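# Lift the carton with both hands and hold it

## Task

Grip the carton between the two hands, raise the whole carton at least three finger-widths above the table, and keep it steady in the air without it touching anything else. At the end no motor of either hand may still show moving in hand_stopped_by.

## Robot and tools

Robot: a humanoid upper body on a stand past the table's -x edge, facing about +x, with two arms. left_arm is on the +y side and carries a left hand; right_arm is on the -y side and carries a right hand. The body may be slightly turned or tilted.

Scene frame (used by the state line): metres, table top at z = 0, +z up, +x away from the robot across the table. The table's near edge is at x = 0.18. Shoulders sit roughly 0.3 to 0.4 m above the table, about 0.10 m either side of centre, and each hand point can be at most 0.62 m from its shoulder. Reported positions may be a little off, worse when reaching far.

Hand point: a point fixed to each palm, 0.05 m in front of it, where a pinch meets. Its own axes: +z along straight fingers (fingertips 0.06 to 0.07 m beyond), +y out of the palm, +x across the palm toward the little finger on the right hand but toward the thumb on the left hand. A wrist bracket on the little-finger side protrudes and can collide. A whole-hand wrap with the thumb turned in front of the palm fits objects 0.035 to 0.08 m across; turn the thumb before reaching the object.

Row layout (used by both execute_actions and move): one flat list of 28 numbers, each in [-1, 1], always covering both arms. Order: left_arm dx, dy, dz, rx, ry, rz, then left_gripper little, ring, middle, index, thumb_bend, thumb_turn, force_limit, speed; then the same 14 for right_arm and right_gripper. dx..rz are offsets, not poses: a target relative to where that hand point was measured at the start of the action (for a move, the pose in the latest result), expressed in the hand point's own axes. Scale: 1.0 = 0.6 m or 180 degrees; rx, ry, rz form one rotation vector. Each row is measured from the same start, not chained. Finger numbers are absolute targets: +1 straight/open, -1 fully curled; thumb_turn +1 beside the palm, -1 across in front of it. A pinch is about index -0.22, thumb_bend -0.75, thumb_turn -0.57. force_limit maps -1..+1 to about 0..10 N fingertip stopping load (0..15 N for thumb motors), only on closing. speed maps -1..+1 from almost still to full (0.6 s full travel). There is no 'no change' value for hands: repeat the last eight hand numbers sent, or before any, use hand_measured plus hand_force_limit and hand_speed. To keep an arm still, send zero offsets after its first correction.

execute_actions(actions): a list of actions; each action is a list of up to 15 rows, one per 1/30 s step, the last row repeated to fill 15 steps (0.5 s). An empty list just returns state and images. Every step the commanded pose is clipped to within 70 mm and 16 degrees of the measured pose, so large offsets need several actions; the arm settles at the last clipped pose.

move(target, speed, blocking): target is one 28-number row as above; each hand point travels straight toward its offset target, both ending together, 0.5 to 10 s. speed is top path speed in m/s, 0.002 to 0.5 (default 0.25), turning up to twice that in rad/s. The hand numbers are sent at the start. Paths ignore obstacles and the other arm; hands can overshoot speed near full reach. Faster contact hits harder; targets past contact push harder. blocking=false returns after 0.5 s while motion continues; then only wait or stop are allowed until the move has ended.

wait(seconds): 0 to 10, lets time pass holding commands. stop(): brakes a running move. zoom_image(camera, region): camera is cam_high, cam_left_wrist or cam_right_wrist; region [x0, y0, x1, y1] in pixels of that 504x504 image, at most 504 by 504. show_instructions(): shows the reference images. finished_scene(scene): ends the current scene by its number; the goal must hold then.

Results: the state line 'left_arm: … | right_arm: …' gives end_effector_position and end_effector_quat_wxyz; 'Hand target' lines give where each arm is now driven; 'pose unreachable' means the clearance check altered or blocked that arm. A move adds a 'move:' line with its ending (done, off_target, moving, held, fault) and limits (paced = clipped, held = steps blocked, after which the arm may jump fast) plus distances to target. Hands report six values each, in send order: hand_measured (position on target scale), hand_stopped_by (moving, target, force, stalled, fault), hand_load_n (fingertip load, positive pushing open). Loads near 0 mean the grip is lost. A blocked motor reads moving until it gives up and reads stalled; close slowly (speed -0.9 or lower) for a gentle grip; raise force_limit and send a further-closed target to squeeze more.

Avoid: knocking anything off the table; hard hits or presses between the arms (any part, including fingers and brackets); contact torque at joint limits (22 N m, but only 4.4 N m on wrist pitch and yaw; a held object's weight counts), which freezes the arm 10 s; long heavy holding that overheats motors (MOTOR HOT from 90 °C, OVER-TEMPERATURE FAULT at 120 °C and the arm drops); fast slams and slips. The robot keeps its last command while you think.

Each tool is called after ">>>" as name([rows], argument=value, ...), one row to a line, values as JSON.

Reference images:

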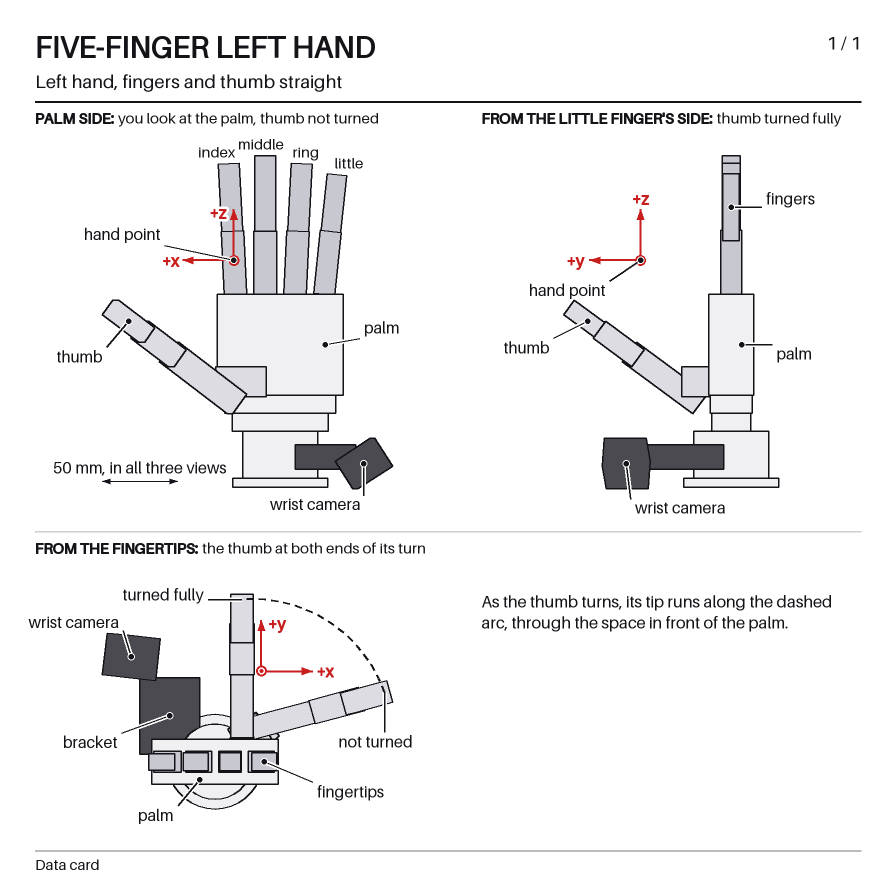

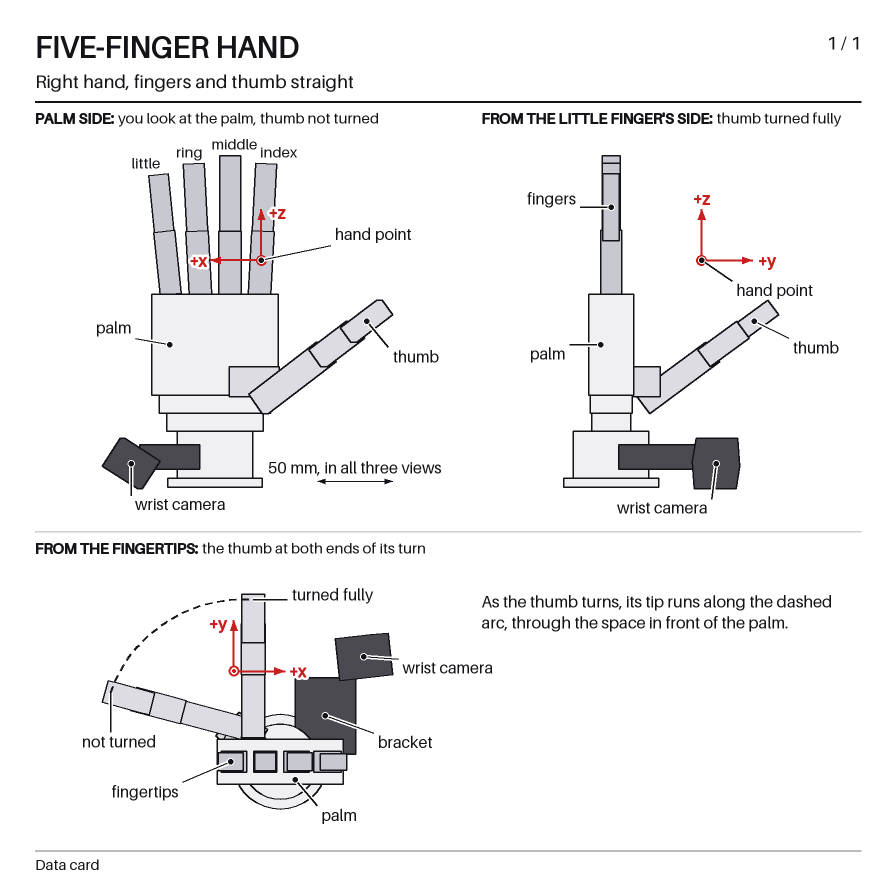

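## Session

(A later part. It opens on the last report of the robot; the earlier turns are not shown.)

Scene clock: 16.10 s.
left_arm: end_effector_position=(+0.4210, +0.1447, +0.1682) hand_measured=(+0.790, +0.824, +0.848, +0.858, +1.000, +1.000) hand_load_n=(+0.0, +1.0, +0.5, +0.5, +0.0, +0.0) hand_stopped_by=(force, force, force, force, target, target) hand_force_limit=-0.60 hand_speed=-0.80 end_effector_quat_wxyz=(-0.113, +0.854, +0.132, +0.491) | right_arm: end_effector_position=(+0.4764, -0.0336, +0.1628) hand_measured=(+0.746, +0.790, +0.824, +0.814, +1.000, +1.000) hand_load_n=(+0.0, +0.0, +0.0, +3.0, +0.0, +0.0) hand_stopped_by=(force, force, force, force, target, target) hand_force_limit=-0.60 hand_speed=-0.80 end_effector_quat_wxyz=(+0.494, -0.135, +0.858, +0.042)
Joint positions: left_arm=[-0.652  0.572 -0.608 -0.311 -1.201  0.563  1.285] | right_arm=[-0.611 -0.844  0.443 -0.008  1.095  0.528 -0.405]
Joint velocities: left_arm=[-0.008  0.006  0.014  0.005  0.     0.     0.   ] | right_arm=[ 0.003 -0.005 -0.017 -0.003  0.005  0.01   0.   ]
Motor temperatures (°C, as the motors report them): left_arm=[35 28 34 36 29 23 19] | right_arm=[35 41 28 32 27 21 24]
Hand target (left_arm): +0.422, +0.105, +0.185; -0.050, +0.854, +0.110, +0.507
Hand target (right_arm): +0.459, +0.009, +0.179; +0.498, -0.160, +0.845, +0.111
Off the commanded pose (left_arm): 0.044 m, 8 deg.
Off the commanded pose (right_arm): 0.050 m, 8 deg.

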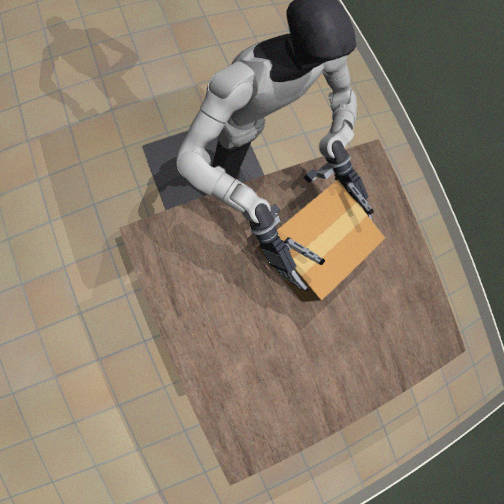

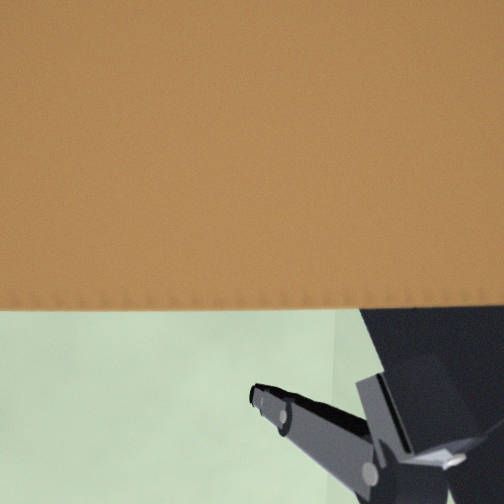

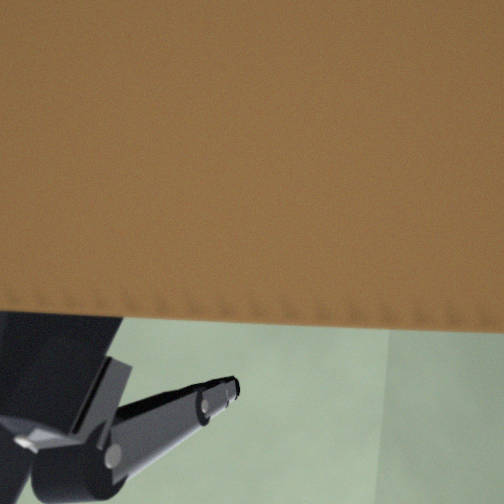

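>>> execute_actions([
  [[0.018,0.061,-0.034,-0.0425,0.005,-0.011,0.45,0.45,0.45,0.45,1,1,-0.55,-0.8,-0.023,0.074,-0.023,-0.0455,-0.012,0.009,0.45,0.45,0.45,0.45,1,1,-0.55,-0.8],[0.018,0.061,-0.034,-0.0425,0.005,-0.013,0.45,0.45,0.45,0.45,1,1,-0.55,-0.8,-0.023,0.074,-0.023,-0.0455,-0.012,0.011,0.45,0.45,0.45,0.45,1,1,-0.55,-0.8],[0.018,0.061,-0.034,-0.0425,0.006,-0.015,0.45,0.45,0.45,0.45,1,1,-0.55,-0.8,-0.023,0.074,-0.023,-0.0455,-0.012,0.013,0.45,0.45,0.45,0.45,1,1,-0.55,-0.8],[0.020,0.061,-0.035,-0.0425,0.006,-0.016,0.45,0.45,0.45,0.45,1,1,-0.55,-0.8,-0.025,0.074,-0.024,-0.0455,-0.013,0.014,0.45,0.45,0.45,0.45,1,1,-0.55,-0.8],[0.023,0.061,-0.037,-0.0425,0.007,-0.016,0.45,0.45,0.45,0.45,1,1,-0.55,-0.8,-0.028,0.074,-0.026,-0.0455,-0.013,0.014,0.45,0.45,0.45,0.45,1,1,-0.55,-0.8],[0.026,0.061,-0.039,-0.0425,0.007,-0.016,0.45,0.45,0.45,0.45,1,1,-0.55,-0.8,-0.031,0.074,-0.028,-0.0455,-0.014,0.014,0.45,0.45,0.45,0.45,1,1,-0.55,-0.8],[0.030,0.061,-0.041,-0.0425,0.008,-0.016,0.45,0.45,0.45,0.45,1,1,-0.55,-0.8,-0.035,0.074,-0.030,-0.0455,-0.014,0.014,0.45,0.45,0.45,0.45,1,1,-0.55,-0.8],[0.034,0.060,-0.043,-0.0425,0.008,-0.016,0.45,0.45,0.45,0.45,1,1,-0.55,-0.8,-0.039,0.073,-0.032,-0.0455,-0.015,0.014,0.45,0.45,0.45,0.45,1,1,-0.55,-0.8],[0.038,0.060,-0.045,-0.0425,0.009,-0.016,0.45,0.45,0.45,0.45,1,1,-0.55,-0.8,-0.043,0.073,-0.034,-0.0455,-0.015,0.014,0.45,0.45,0.45,0.45,1,1,-0.55,-0.8],[0.042,0.060,-0.047,-0.0425,0.009,-0.016,0.45,0.45,0.45,0.45,1,1,-0.55,-0.8,-0.047,0.073,-0.036,-0.0455,-0.016,0.014,0.45,0.45,0.45,0.45,1,1,-0.55,-0.8],[0.046,0.060,-0.049,-0.0425,0.010,-0.016,0.45,0.45,0.45,0.45,1,1,-0.55,-0.8,-0.051,0.073,-0.038,-0.0455,-0.016,0.014,0.45,0.45,0.45,0.45,1,1,-0.55,-0.8],[0.050,0.060,-0.051,-0.0425,0.010,-0.016,0.45,0.45,0.45,0.45,1,1,-0.55,-0.8,-0.055,0.073,-0.040,-0.0455,-0.017,0.014,0.45,0.45,0.45,0.45,1,1,-0.55,-0.8],[0.054,0.060,-0.053,-0.0425,0.010,-0.016,0.45,0.45,0.45,0.45,1,1,-0.55,-0.8,-0.059,0.073,-0.042,-0.0455,-0.017,0.014,0.45,0.45,0.45,0.45,1,1,-0.55,-0.8]],
])

>>> wait(seconds=0.2)

Scene clock: 17.37 s.
left_arm: end_effector_position=(+0.4260, +0.1482, +0.2081) hand_measured=(+0.748, +0.814, +0.826, +0.826, +1.000, +1.000) hand_load_n=(+10.0, +0.0, +1.0, +0.0, +0.0, +0.0) hand_stopped_by=(force, force, force, force, target, target) hand_force_limit=-0.55 hand_speed=-0.80 end_effector_quat_wxyz=(-0.108, +0.834, +0.155, +0.518) | right_arm: end_effector_position=(+0.4777, -0.0351, +0.1889) hand_measured=(+0.716, +0.770, +0.804, +0.814, +1.000, +1.000) hand_load_n=(+9.0, +3.0, +0.0, +0.0, +0.0, +0.0) hand_stopped_by=(force, force, force, force, target, target) hand_force_limit=-0.55 hand_speed=-0.80 end_effector_quat_wxyz=(+0.507, -0.126, +0.852, +0.046)
Joint positions: left_arm=[-0.704  0.57  -0.556 -0.385 -1.253  0.585  1.377] | right_arm=[-0.611 -0.876  0.376 -0.088  1.151  0.582 -0.451]
Joint velocities: left_arm=[-0.219  0.002  0.114 -0.124 -0.196  0.071  0.195] | right_arm=[-0.123 -0.101 -0.195 -0.16   0.104  0.121 -0.134]
Motor temperatures (°C, as the motors report them): left_arm=[36 28 34 36 29 23 20] | right_arm=[36 41 28 33 27 21 25]
Hand target (left_arm): +0.420, +0.105, +0.210; -0.045, +0.848, +0.118, +0.514
Hand target (right_arm): +0.458, +0.008, +0.203; +0.504, -0.154, +0.842, +0.118
Off the commanded pose (left_arm): 0.044 m, 9 deg.
Off the commanded pose (right_arm): 0.050 m, 9 deg.

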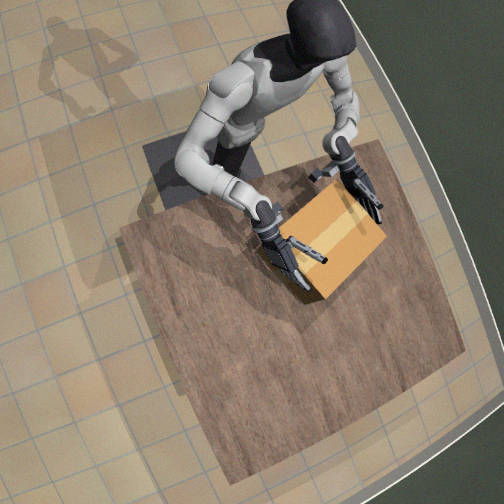

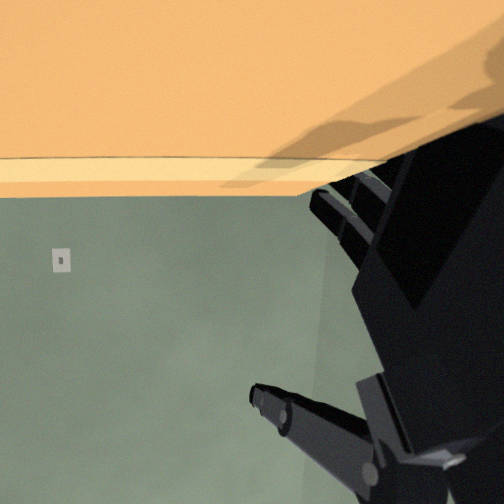

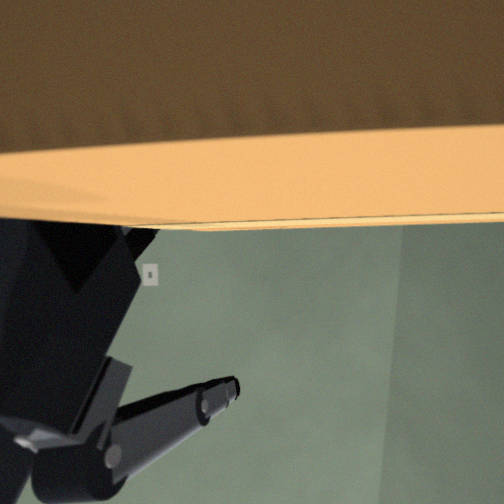

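Scene clock: 17.57 s.
left_arm: end_effector_position=(+0.4269, +0.1491, +0.2131) hand_measured=(+0.748, +0.814, +0.826, +0.826, +1.000, +1.000) hand_load_n=(+10.0, +0.0, +1.0, +0.0, +0.0, +0.0) hand_stopped_by=(force, force, force, force, target, target) hand_force_limit=-0.55 hand_speed=-0.80 end_effector_quat_wxyz=(-0.109, +0.831, +0.158, +0.522) | right_arm: end_effector_position=(+0.4789, -0.0345, +0.1945) hand_measured=(+0.716, +0.770, +0.804, +0.814, +1.000, +1.000) hand_load_n=(+10.0, +2.0, +0.0, +0.0, +0.0, +0.0) hand_stopped_by=(force, force, force, force, target, target) hand_force_limit=-0.55 hand_speed=-0.80 end_effector_quat_wxyz=(+0.511, -0.125, +0.849, +0.046)
Joint positions: left_arm=[-0.713  0.57  -0.549 -0.391 -1.26   0.589  1.388] | right_arm=[-0.617 -0.879  0.366 -0.097  1.156  0.59  -0.457]
Joint velocities: left_arm=[ 0.006  0.002 -0.009  0.003 -0.038  0.012  0.   ] | right_arm=[ 0.048 -0.028  0.005  0.     0.015  0.042  0.   ]
Motor temperatures (°C, as the motors report them): left_arm=[36 28 34 36 29 23 20] | right_arm=[36 41 28 33 27 21 25]
Hand target (left_arm): +0.420, +0.105, +0.210; -0.045, +0.848, +0.118, +0.514
Hand target (right_arm): +0.458, +0.008, +0.203; +0.504, -0.154, +0.842, +0.118
Off the commanded pose (left_arm): 0.045 m, 9 deg.
Off the commanded pose (right_arm): 0.049 m, 9 deg.
wait: 0.20 s; no rest

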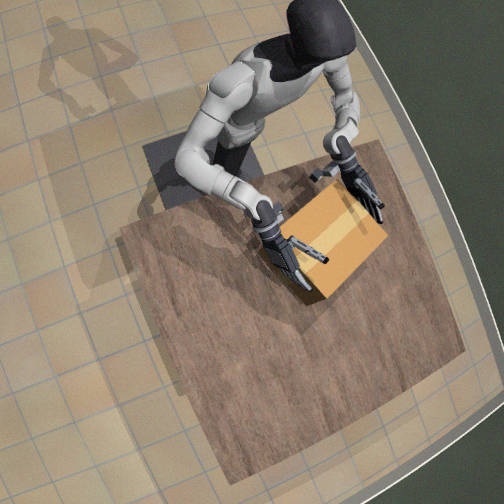

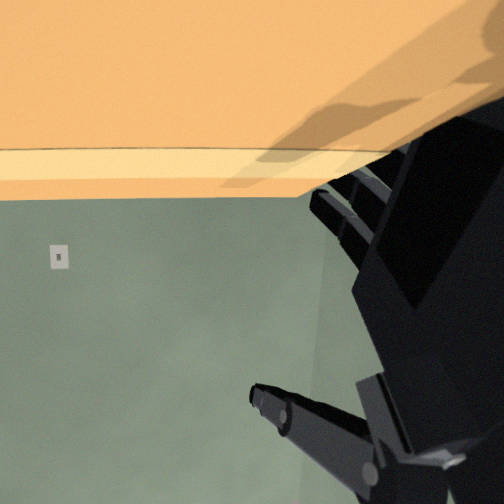

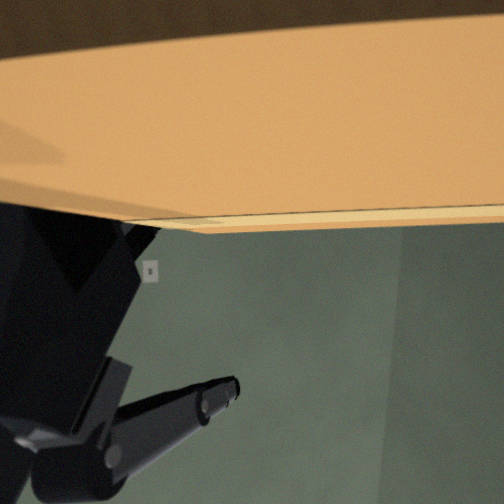

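>>> move(target=[-0.057,-0.017,0.001,-0.026,0.0755,0.003,0.92,0.92,0.92,0.92,1,1,-0.55,0.0,0.028,-0.016,-0.003,-0.018,-0.091,0.010,0.92,0.92,0.92,0.92,1,1,-0.55,0.0], speed=0.12)

Scene clock: 22.70 s.
left_arm: end_effector_position=(+0.4095, +0.1551, +0.1826) hand_measured=(+0.920, +0.920, +0.920, +0.920, +1.000, +1.000) hand_load_n=(+0.0, +0.0, +0.0, +0.0, +0.0, +0.0) hand_stopped_by=(target, target, target, target, target, target) hand_force_limit=-0.55 hand_speed=0.00 end_effector_quat_wxyz=(-0.098, +0.768, +0.114, +0.623) | right_arm: end_effector_position=(+0.4770, -0.0533, +0.1825) hand_measured=(+0.920, +0.920, +0.920, +0.920, +1.000, +1.000) hand_load_n=(+0.0, +0.0, +0.0, +0.0, +0.0, +0.0) hand_stopped_by=(target, target, target, target, target, target) hand_force_limit=-0.55 hand_speed=0.00 end_effector_quat_wxyz=(+0.623, -0.107, +0.769, +0.092)
Joint positions: left_arm=[-0.44   0.644 -0.714 -0.25  -0.753  0.121  0.985] | right_arm=[-0.433 -0.737  0.41   0.199  0.853 -0.035 -0.145]
Joint velocities: left_arm=[ 0.003  0.     0.017  0.002  0.015 -0.008 -0.002] | right_arm=[-0.006  0.003  0.003  0.011  0.002 -0.015  0.001]
Motor temperatures (°C, as the motors report them): left_arm=[38 29 34 37 29 24 23] | right_arm=[39 41 28 35 27 24 28]
Hand target (left_arm): +0.409, +0.155, +0.183; -0.099, +0.767, +0.112, +0.624
Hand target (right_arm): +0.476, -0.053, +0.182; +0.623, -0.110, +0.769, +0.092
Off the commanded pose (left_arm): 0.002 m, 1 deg.
Off the commanded pose (right_arm): 0.008 m, 1 deg.
move: off_target (right_arm)

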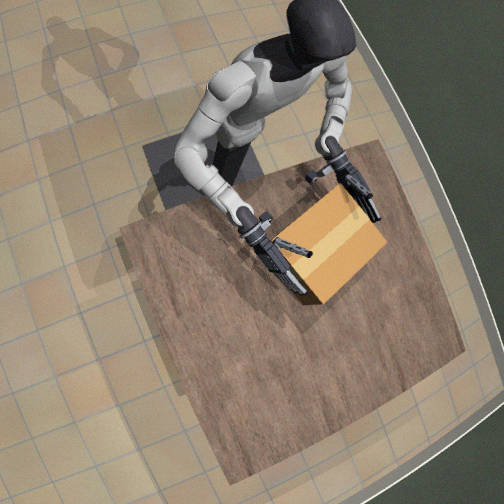

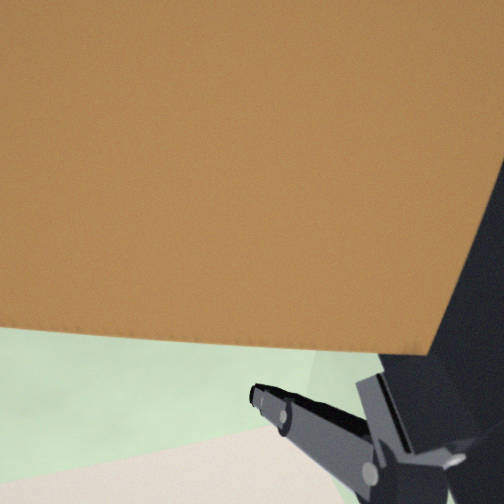

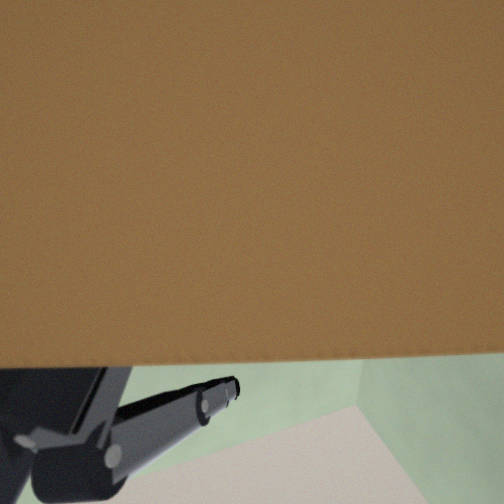

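>>> zoom_image(camera="cam_high", region=[220, 130, 410, 320])

Region (220, 130, 410, 320) of cam_high's 504x504 image, scaled by 2.653, with more detail than that image has.

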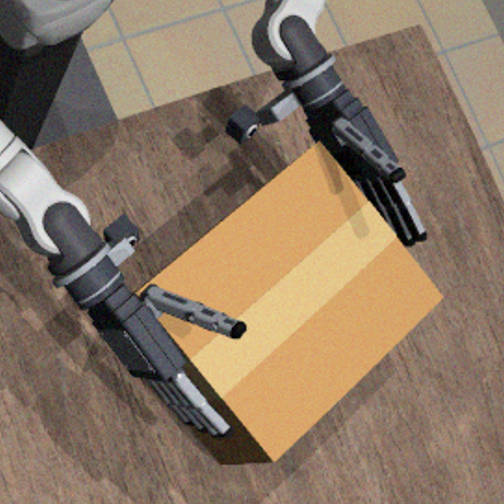

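>>> move(target=[0.009,0.02,0.052,-0.005,0,0,0.92,0.92,0.92,0.92,1,1,-0.55,0.0,-0.009,0.005,0.041,-0.003,0,0,0.92,0.92,0.92,0.92,1,1,-0.55,0.0], speed=0.06)

>>> move(target=[0,0.05,-0.008,-0.02,0,0,0.92,0.92,0.92,0.92,1,1,-0.55,0.0,0,0.05,-0.008,-0.02,0,0,0.92,0.92,0.92,0.92,1,1,-0.55,0.0], speed=0.04)

Scene clock: 24.03 s.
left_arm: end_effector_position=(+0.4428, +0.1542, +0.1815) hand_measured=(+0.920, +0.920, +0.920, +0.920, +1.000, +1.000) hand_load_n=(+0.0, +0.0, +0.0, +0.0, +0.0, +0.0) hand_stopped_by=(target, target, target, target, target, target) hand_force_limit=-0.55 hand_speed=0.00 end_effector_quat_wxyz=(-0.094, +0.768, +0.110, +0.624) | right_arm: end_effector_position=(+0.5004, -0.0438, +0.1830) hand_measured=(+0.920, +0.920, +0.920, +0.920, +1.000, +1.000) hand_load_n=(+0.0, +0.0, +0.0, +0.0, +0.0, +0.0) hand_stopped_by=(target, target, target, target, target, target) hand_force_limit=-0.55 hand_speed=0.00 end_effector_quat_wxyz=(+0.622, -0.106, +0.770, +0.097)
Joint positions: left_arm=[-0.567  0.572 -0.697 -0.053 -0.773  0.116  0.894] | right_arm=[-0.567 -0.674  0.43   0.369  0.846 -0.033 -0.093]
Joint velocities: left_arm=[ 0.005 -0.003  0.009  0.002  0.008  0.    -0.001] | right_arm=[-0.006 -0.014  0.017  0.005 -0.003  0.     0.   ]
Motor temperatures (°C, as the motors report them): left_arm=[38 29 34 37 29 24 22] | right_arm=[39 41 28 35 27 24 28]
Hand target (left_arm): +0.443, +0.154, +0.182; -0.091, +0.768, +0.112, +0.623
Hand target (right_arm): +0.500, -0.043, +0.182; +0.622, -0.109, +0.769, +0.097
Off the commanded pose (left_arm): 0.001 m, 0 deg.
Off the commanded pose (right_arm): 0.001 m, 1 deg.
move: done

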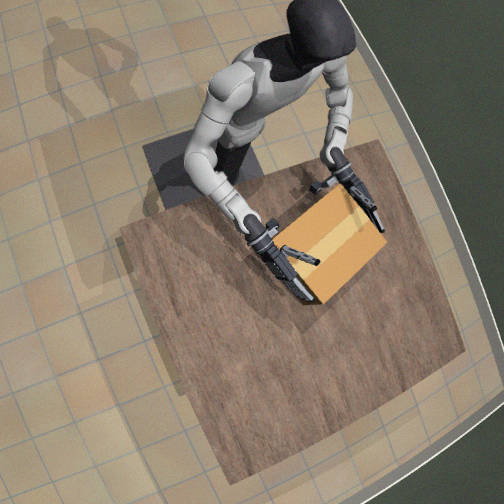

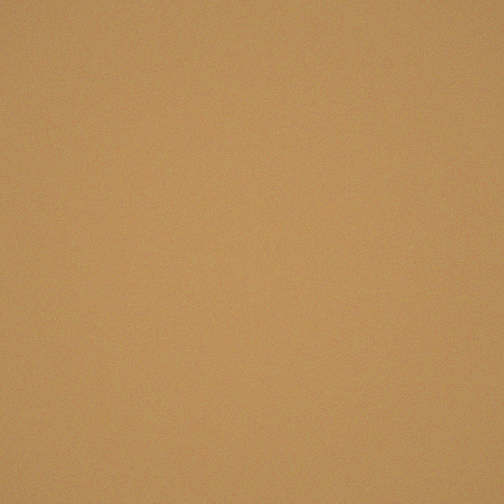

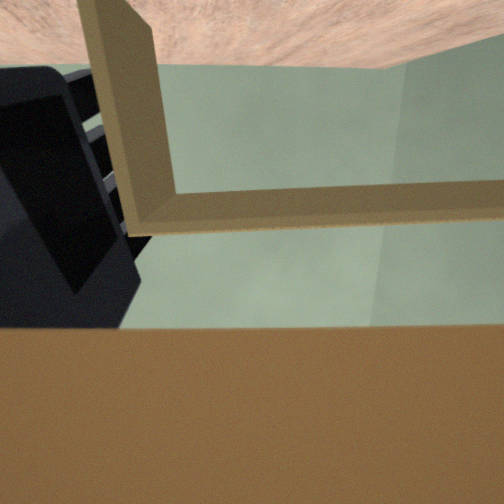

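Scene clock: 25.07 s.
left_arm: end_effector_position=(+0.4475, +0.1512, +0.1800) hand_measured=(+0.920, +0.920, +0.920, +0.920, +1.000, +1.000) hand_load_n=(+0.0, +0.0, +0.0, +0.0, +0.0, +0.0) hand_stopped_by=(target, target, target, target, target, target) hand_force_limit=-0.55 hand_speed=0.00 end_effector_quat_wxyz=(-0.104, +0.767, +0.109, +0.624) | right_arm: end_effector_position=(+0.4960, -0.0358, +0.1846) hand_measured=(+0.920, +0.920, +0.920, +0.920, +1.000, +1.000) hand_load_n=(+0.0, +0.0, +0.0, +0.0, +0.0, +0.0) hand_stopped_by=(target, target, target, target, target, target) hand_force_limit=-0.55 hand_speed=0.00 end_effector_quat_wxyz=(+0.622, -0.111, +0.769, +0.096)
Joint positions: left_arm=[-0.599  0.551 -0.722 -0.015 -0.766  0.113  0.918] | right_arm=[-0.56  -0.68   0.45   0.317  0.846 -0.019 -0.135]
Joint velocities: left_arm=[-0.008 -0.002  0.     0.011  0.006 -0.01   0.011] | right_arm=[-0.011 -0.012  0.017  0.    -0.006  0.    -0.005]
Motor temperatures (°C, as the motors report them): left_arm=[38 29 34 37 29 24 22] | right_arm=[39 41 28 35 27 24 27]
Hand target (left_arm): +0.446, +0.125, +0.182; -0.070, +0.771, +0.091, +0.626
Hand target (right_arm): +0.487, -0.017, +0.184; +0.618, -0.126, +0.767, +0.121
Off the commanded pose (left_arm): 0.027 m, 4 deg.
Off the commanded pose (right_arm): 0.021 m, 3 deg.
move: off_target (left_arm, right_arm)

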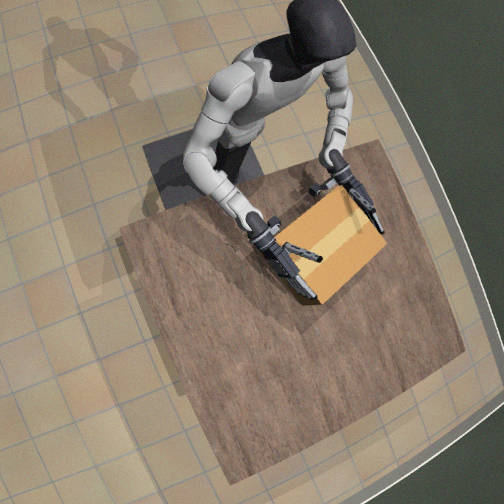

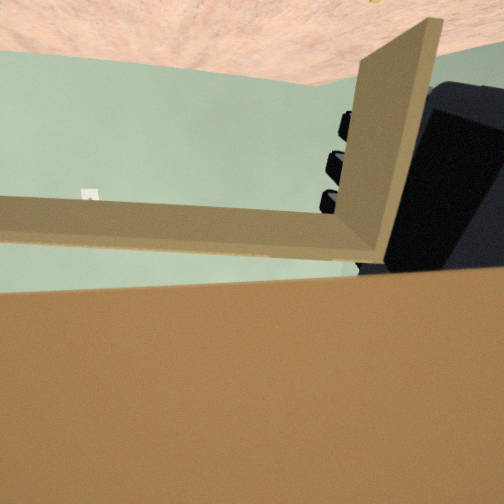

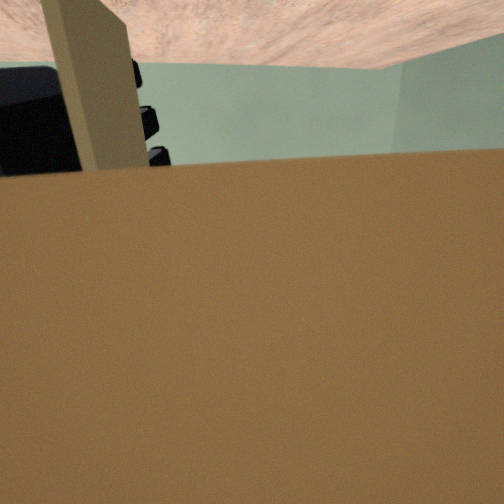

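>>> execute_actions([
  [[0.001,0.046,-0.018,-0.027,-0.002,-0.005,0.92,0.92,0.92,0.92,1,1,-0.55,0,0.003,0.040,-0.006,-0.022,0,0.004,0.92,0.92,0.92,0.92,1,1,-0.55,0],[0.001,0.051,-0.020,-0.031,-0.002,-0.006,0.92,0.92,0.92,0.92,1,1,-0.55,0,0.003,0.046,-0.007,-0.026,0,0.004,0.92,0.92,0.92,0.92,1,1,-0.55,0],[0.001,0.056,-0.022,-0.034,-0.002,-0.007,0.92,0.92,0.92,0.92,1,1,-0.55,0,0.003,0.052,-0.008,-0.030,0,0.005,0.92,0.92,0.92,0.92,1,1,-0.55,0],[0.001,0.061,-0.024,-0.037,-0.002,-0.008,0.92,0.92,0.92,0.92,1,1,-0.55,0,0.003,0.058,-0.009,-0.034,0,0.006,0.92,0.92,0.92,0.92,1,1,-0.55,0],[0.002,0.066,-0.026,-0.041,-0.003,-0.009,0.92,0.92,0.92,0.92,1,1,-0.55,0,0.003,0.064,-0.010,-0.037,0,0.006,0.92,0.92,0.92,0.92,1,1,-0.55,0],[0.002,0.071,-0.028,-0.044,-0.003,-0.009,0.92,0.92,0.92,0.92,1,1,-0.55,0,0.004,0.070,-0.011,-0.041,0,0.007,0.92,0.92,0.92,0.92,1,1,-0.55,0],[0.002,0.076,-0.030,-0.047,-0.003,-0.010,0.92,0.92,0.92,0.92,1,1,-0.55,0,0.004,0.076,-0.012,-0.045,0,0.008,0.92,0.92,0.92,0.92,1,1,-0.55,0],[0.002,0.081,-0.032,-0.051,-0.003,-0.011,0.92,0.92,0.92,0.92,1,1,-0.55,0,0.004,0.082,-0.013,-0.049,0,0.008,0.92,0.92,0.92,0.92,1,1,-0.55,0],[0.002,0.086,-0.034,-0.054,-0.003,-0.012,0.92,0.92,0.92,0.92,1,1,-0.55,0,0.004,0.088,-0.014,-0.052,0,0.009,0.92,0.92,0.92,0.92,1,1,-0.55,0],[0.002,0.086,-0.034,-0.054,-0.003,-0.012,0.92,0.92,0.92,0.92,1,1,-0.55,0,0.004,0.088,-0.014,-0.052,0,0.009,0.92,0.92,0.92,0.92,1,1,-0.55,0],[0.002,0.086,-0.034,-0.054,-0.003,-0.012,0.6,0.6,0.6,0.6,1,1,-0.8,-0.85,0.004,0.088,-0.014,-0.052,0,0.009,0.6,0.6,0.6,0.6,1,1,-0.8,-0.85]],
])

>>> wait(seconds=0.5)

Scene clock: 26.23 s.
left_arm: end_effector_position=(+0.4465, +0.1500, +0.1804) hand_measured=(+0.904, +0.904, +0.904, +0.904, +1.000, +1.000) hand_load_n=(+0.0, +0.0, +0.0, +0.0, +0.0, +0.0) hand_stopped_by=(moving, moving, moving, moving, target, target) hand_force_limit=-0.80 hand_speed=-0.85 end_effector_quat_wxyz=(-0.099, +0.766, +0.106, +0.626) | right_arm: end_effector_position=(+0.4945, -0.0360, +0.1848) hand_measured=(+0.904, +0.912, +0.920, +0.904, +1.000, +1.000) hand_load_n=(+0.0, +1.0, +3.5, +0.0, +0.0, +0.0) hand_stopped_by=(moving, force, force, moving, target, target) hand_force_limit=-0.80 hand_speed=-0.85 end_effector_quat_wxyz=(+0.621, -0.116, +0.768, +0.102)
Joint positions: left_arm=[-0.599  0.563 -0.735 -0.017 -0.775  0.096  0.91 ] | right_arm=[-0.559 -0.69   0.455  0.322  0.857 -0.026 -0.114]
Joint velocities: left_arm=[-0.002  0.006 -0.021  0.006 -0.017 -0.026  0.   ] | right_arm=[ 0.003 -0.017  0.     0.002  0.014 -0.014  0.   ]
Motor temperatures (°C, as the motors report them): left_arm=[38 29 34 37 29 24 23] | right_arm=[39 41 28 35 27 24 28]
Hand target (left_arm): +0.440, +0.098, +0.185; -0.027, +0.774, +0.071, +0.629
Hand target (right_arm): +0.471, +0.009, +0.185; +0.609, -0.151, +0.760, +0.167
Off the commanded pose (left_arm): 0.054 m, 9 deg.
Off the commanded pose (right_arm): 0.053 m, 9 deg.

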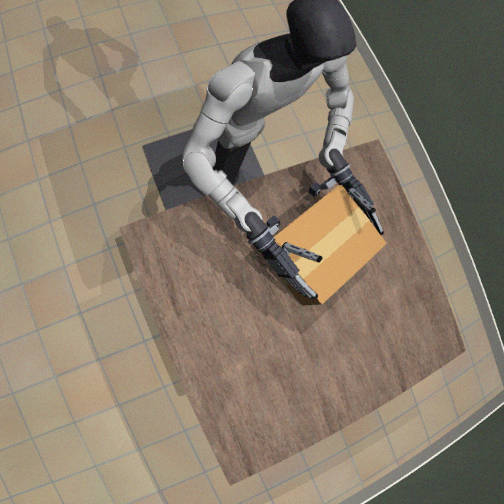

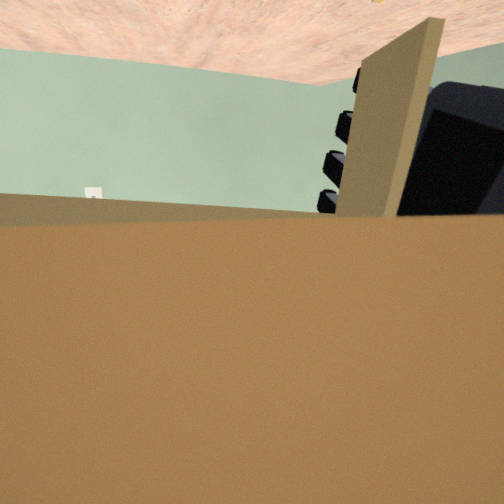

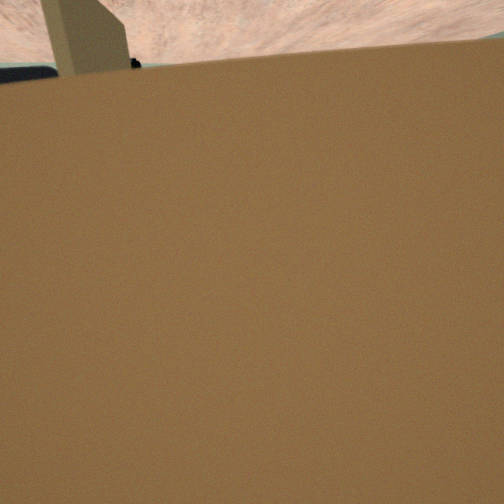

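Scene clock: 26.73 s.
left_arm: end_effector_position=(+0.4465, +0.1500, +0.1804) hand_measured=(+0.838, +0.872, +0.896, +0.888, +1.000, +1.000) hand_load_n=(+1.5, +2.0, +1.0, +1.0, +0.0, +0.0) hand_stopped_by=(force, force, force, force, target, target) hand_force_limit=-0.80 hand_speed=-0.85 end_effector_quat_wxyz=(-0.099, +0.766, +0.106, +0.626) | right_arm: end_effector_position=(+0.4944, -0.0360, +0.1848) hand_measured=(+0.872, +0.914, +0.920, +0.780, +1.000, +1.000) hand_load_n=(+2.0, +1.0, +3.5, +0.0, +0.0, +0.0) hand_stopped_by=(force, force, force, moving, target, target) hand_force_limit=-0.80 hand_speed=-0.85 end_effector_quat_wxyz=(+0.621, -0.116, +0.768, +0.102)
Joint positions: left_arm=[-0.6    0.564 -0.736 -0.016 -0.775  0.095  0.911] | right_arm=[-0.559 -0.691  0.456  0.322  0.857 -0.027 -0.114]
Joint velocities: left_arm=[-0.002 -0.014  0.003  0.     0.     0.     0.   ] | right_arm=[ 0.006  0.015  0.003 -0.005  0.009  0.     0.   ]
Motor temperatures (°C, as the motors report them): left_arm=[38 29 34 37 29 24 23] | right_arm=[39 41 28 35 27 23 28]
Hand target (left_arm): +0.440, +0.098, +0.185; -0.027, +0.774, +0.071, +0.629
Hand target (right_arm): +0.471, +0.009, +0.185; +0.609, -0.151, +0.760, +0.167
Off the commanded pose (left_arm): 0.054 m, 9 deg.
Off the commanded pose (right_arm): 0.053 m, 9 deg.
wait: 0.50 s; no rest

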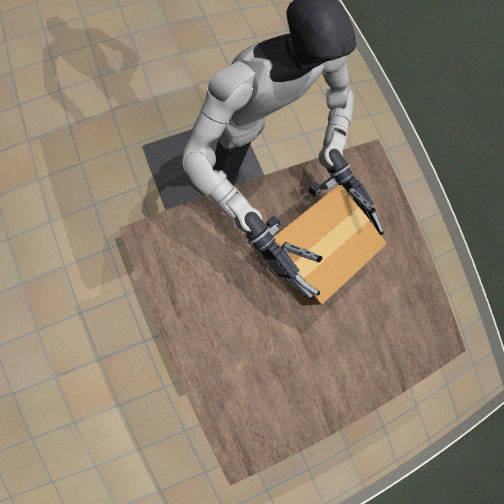

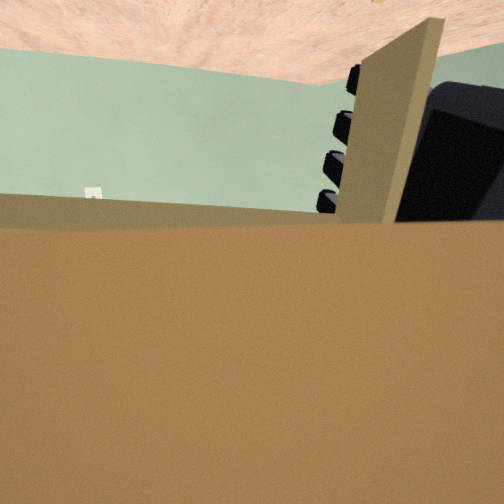

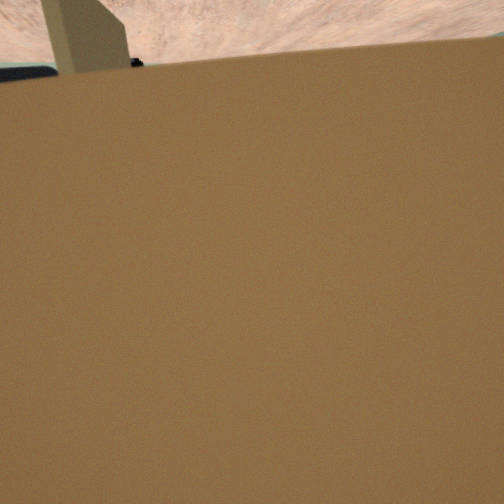

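>>> execute_actions([
  [[0.002,0.086,-0.033,-0.050,-0.004,-0.011,0.6,0.6,0.6,0.6,1,1,-0.8,-0.85,0.004,0.089,-0.014,-0.047,0,0.009,0.6,0.6,0.6,0.6,1,1,-0.8,-0.85],[0.002,0.089,-0.033,-0.050,-0.004,-0.011,0.6,0.6,0.6,0.6,1,1,-0.8,-0.85,0.004,0.092,-0.014,-0.047,0,0.009,0.6,0.6,0.6,0.6,1,1,-0.8,-0.85],[0.003,0.092,-0.033,-0.050,-0.004,-0.011,0.6,0.6,0.6,0.6,1,1,-0.8,-0.85,0.003,0.095,-0.014,-0.047,0,0.009,0.6,0.6,0.6,0.6,1,1,-0.8,-0.85],[0.006,0.095,-0.034,-0.050,-0.003,-0.011,0.6,0.6,0.6,0.6,1,1,-0.8,-0.85,0.0,0.098,-0.015,-0.047,-0.001,0.009,0.6,0.6,0.6,0.6,1,1,-0.8,-0.85],[0.010,0.095,-0.035,-0.050,-0.001,-0.011,0.6,0.6,0.6,0.6,1,1,-0.8,-0.85,-0.004,0.098,-0.016,-0.047,-0.003,0.009,0.6,0.6,0.6,0.6,1,1,-0.8,-0.85],[0.014,0.095,-0.035,-0.050,0.001,-0.011,0.6,0.6,0.6,0.6,1,1,-0.8,-0.85,-0.008,0.098,-0.016,-0.047,-0.005,0.009,0.6,0.6,0.6,0.6,1,1,-0.8,-0.85],[0.018,0.095,-0.036,-0.050,0.002,-0.011,0.6,0.6,0.6,0.6,1,1,-0.8,-0.85,-0.012,0.098,-0.017,-0.047,-0.006,0.009,0.6,0.6,0.6,0.6,1,1,-0.8,-0.85],[0.022,0.095,-0.037,-0.050,0.004,-0.011,0.6,0.6,0.6,0.6,1,1,-0.8,-0.85,-0.016,0.098,-0.018,-0.047,-0.008,0.009,0.6,0.6,0.6,0.6,1,1,-0.8,-0.85],[0.026,0.095,-0.038,-0.050,0.005,-0.011,0.6,0.6,0.6,0.6,1,1,-0.8,-0.85,-0.020,0.098,-0.019,-0.047,-0.009,0.009,0.6,0.6,0.6,0.6,1,1,-0.8,-0.85],[0.030,0.095,-0.038,-0.050,0.007,-0.011,0.6,0.6,0.6,0.6,1,1,-0.8,-0.85,-0.024,0.098,-0.019,-0.047,-0.011,0.009,0.6,0.6,0.6,0.6,1,1,-0.8,-0.85],[0.034,0.095,-0.039,-0.050,0.008,-0.011,0.6,0.6,0.6,0.6,1,1,-0.8,-0.85,-0.028,0.098,-0.020,-0.047,-0.012,0.009,0.6,0.6,0.6,0.6,1,1,-0.8,-0.85],[0.038,0.095,-0.040,-0.050,0.009,-0.011,0.6,0.6,0.6,0.6,1,1,-0.8,-0.85,-0.032,0.098,-0.021,-0.047,-0.013,0.009,0.6,0.6,0.6,0.6,1,1,-0.8,-0.85],[0.042,0.095,-0.041,-0.050,0.010,-0.011,0.6,0.6,0.6,0.6,1,1,-0.8,-0.85,-0.036,0.098,-0.022,-0.047,-0.014,0.009,0.6,0.6,0.6,0.6,1,1,-0.8,-0.85]],
])

>>> wait(seconds=0.2)

Scene clock: 28.00 s.
left_arm: end_effector_position=(+0.4423, +0.1465, +0.1783) hand_measured=(+0.838, +0.872, +0.896, +0.888, +1.000, +1.000) hand_load_n=(+0.0, +0.0, +0.0, +0.0, +0.0, +0.0) hand_stopped_by=(force, force, force, force, target, target) hand_force_limit=-0.80 hand_speed=-0.85 end_effector_quat_wxyz=(-0.111, +0.773, +0.098, +0.617) | right_arm: end_effector_position=(+0.4876, -0.0393, +0.1840) hand_measured=(+0.872, +0.912, +0.920, +0.600, +1.000, +1.000) hand_load_n=(+0.0, +0.0, +1.5, +0.0, +0.0, +0.0) hand_stopped_by=(force, force, force, target, target, target) hand_force_limit=-0.80 hand_speed=-0.85 end_effector_quat_wxyz=(+0.615, -0.116, +0.775, +0.089)
Joint positions: left_arm=[-0.61   0.581 -0.764 -0.063 -0.797  0.142  0.969] | right_arm=[-0.522 -0.733  0.463  0.227  0.876  0.013 -0.178]
Joint velocities: left_arm=[-0.017  0.063 -0.029 -0.133 -0.077  0.093  0.086] | right_arm=[ 0.058 -0.094  0.005 -0.156  0.035  0.088 -0.066]
Motor temperatures (°C, as the motors report them): left_arm=[38 29 34 38 29 24 24] | right_arm=[40 41 28 35 27 23 29]
Hand target (left_arm): +0.440, +0.092, +0.209; -0.030, +0.760, +0.067, +0.645
Hand target (right_arm): +0.466, +0.014, +0.209; +0.625, -0.150, +0.747, +0.169
Off the commanded pose (left_arm): 0.065 m, 11 deg.
Off the commanded pose (right_arm): 0.065 m, 11 deg.

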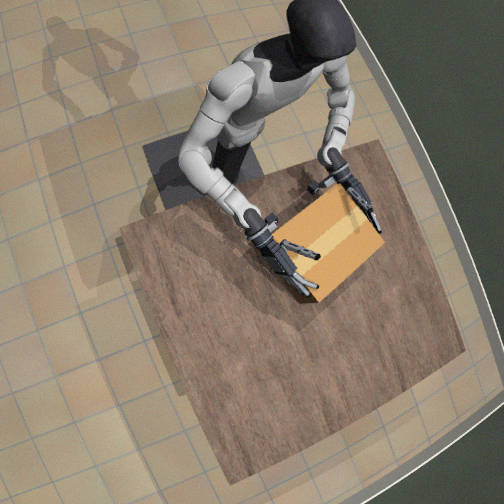

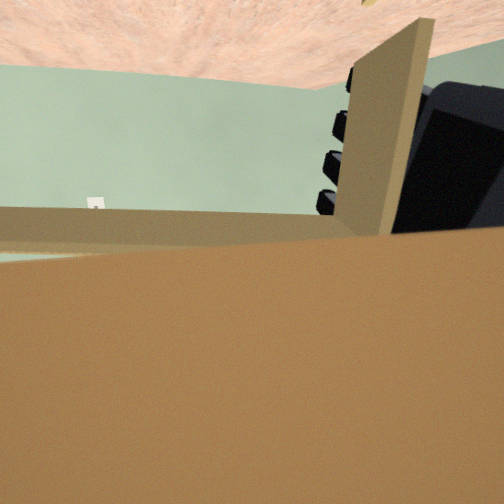

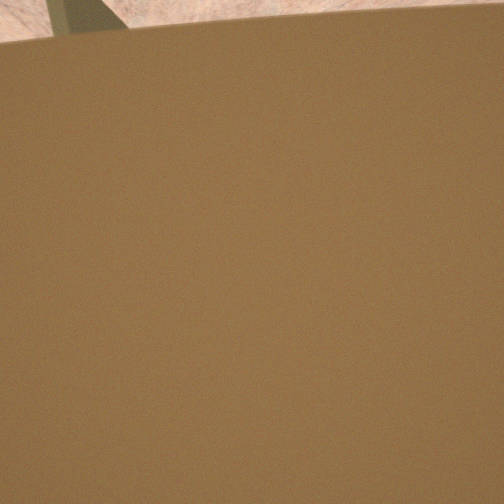

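Scene clock: 28.20 s.
left_arm: end_effector_position=(+0.4470, +0.1461, +0.2019) hand_measured=(+0.838, +0.872, +0.896, +0.888, +1.000, +1.000) hand_load_n=(+0.0, +0.0, +0.0, +0.0, +0.0, +0.0) hand_stopped_by=(force, force, force, force, target, target) hand_force_limit=-0.80 hand_speed=-0.85 end_effector_quat_wxyz=(-0.100, +0.755, +0.110, +0.638) | right_arm: end_effector_position=(+0.4916, -0.0409, +0.1987) hand_measured=(+0.872, +0.912, +0.920, +0.600, +1.000, +1.000) hand_load_n=(+0.0, +0.0, +1.0, +0.0, +0.0, +0.0) hand_stopped_by=(force, force, force, target, target, target) hand_force_limit=-0.80 hand_speed=-0.85 end_effector_quat_wxyz=(+0.628, -0.104, +0.765, +0.095)
Joint positions: left_arm=[-0.635  0.583 -0.75  -0.086 -0.799  0.121  0.978] | right_arm=[-0.529 -0.74   0.448  0.214  0.894  0.001 -0.185]
Joint velocities: left_arm=[ 0.    -0.009  0.005  0.    -0.002 -0.016  0.   ] | right_arm=[-0.009 -0.006 -0.012 -0.003  0.006 -0.018 -0.006]
Motor temperatures (°C, as the motors report them): left_arm=[38 29 34 38 29 24 24] | right_arm=[40 41 28 35 27 24 30]
Hand target (left_arm): +0.440, +0.092, +0.209; -0.030, +0.760, +0.067, +0.645
Hand target (right_arm): +0.466, +0.014, +0.209; +0.625, -0.150, +0.747, +0.169
Off the commanded pose (left_arm): 0.057 m, 9 deg.
Off the commanded pose (right_arm): 0.063 m, 10 deg.
wait: 0.20 s; no rest

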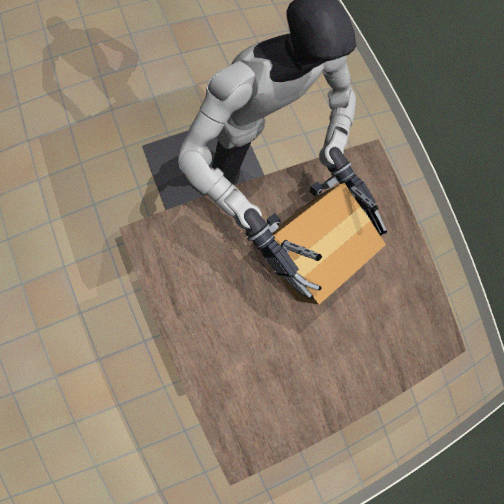

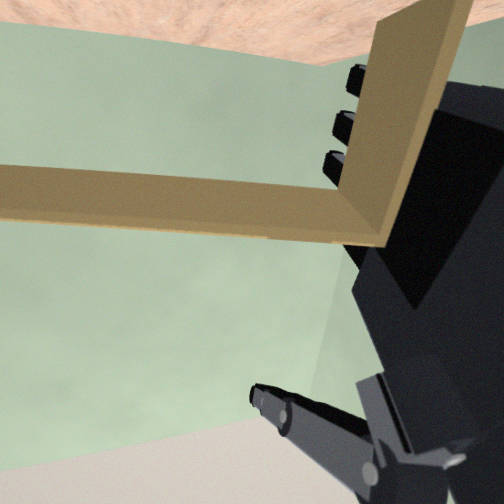

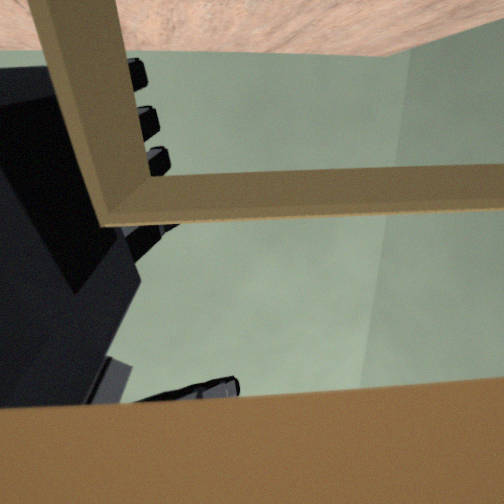

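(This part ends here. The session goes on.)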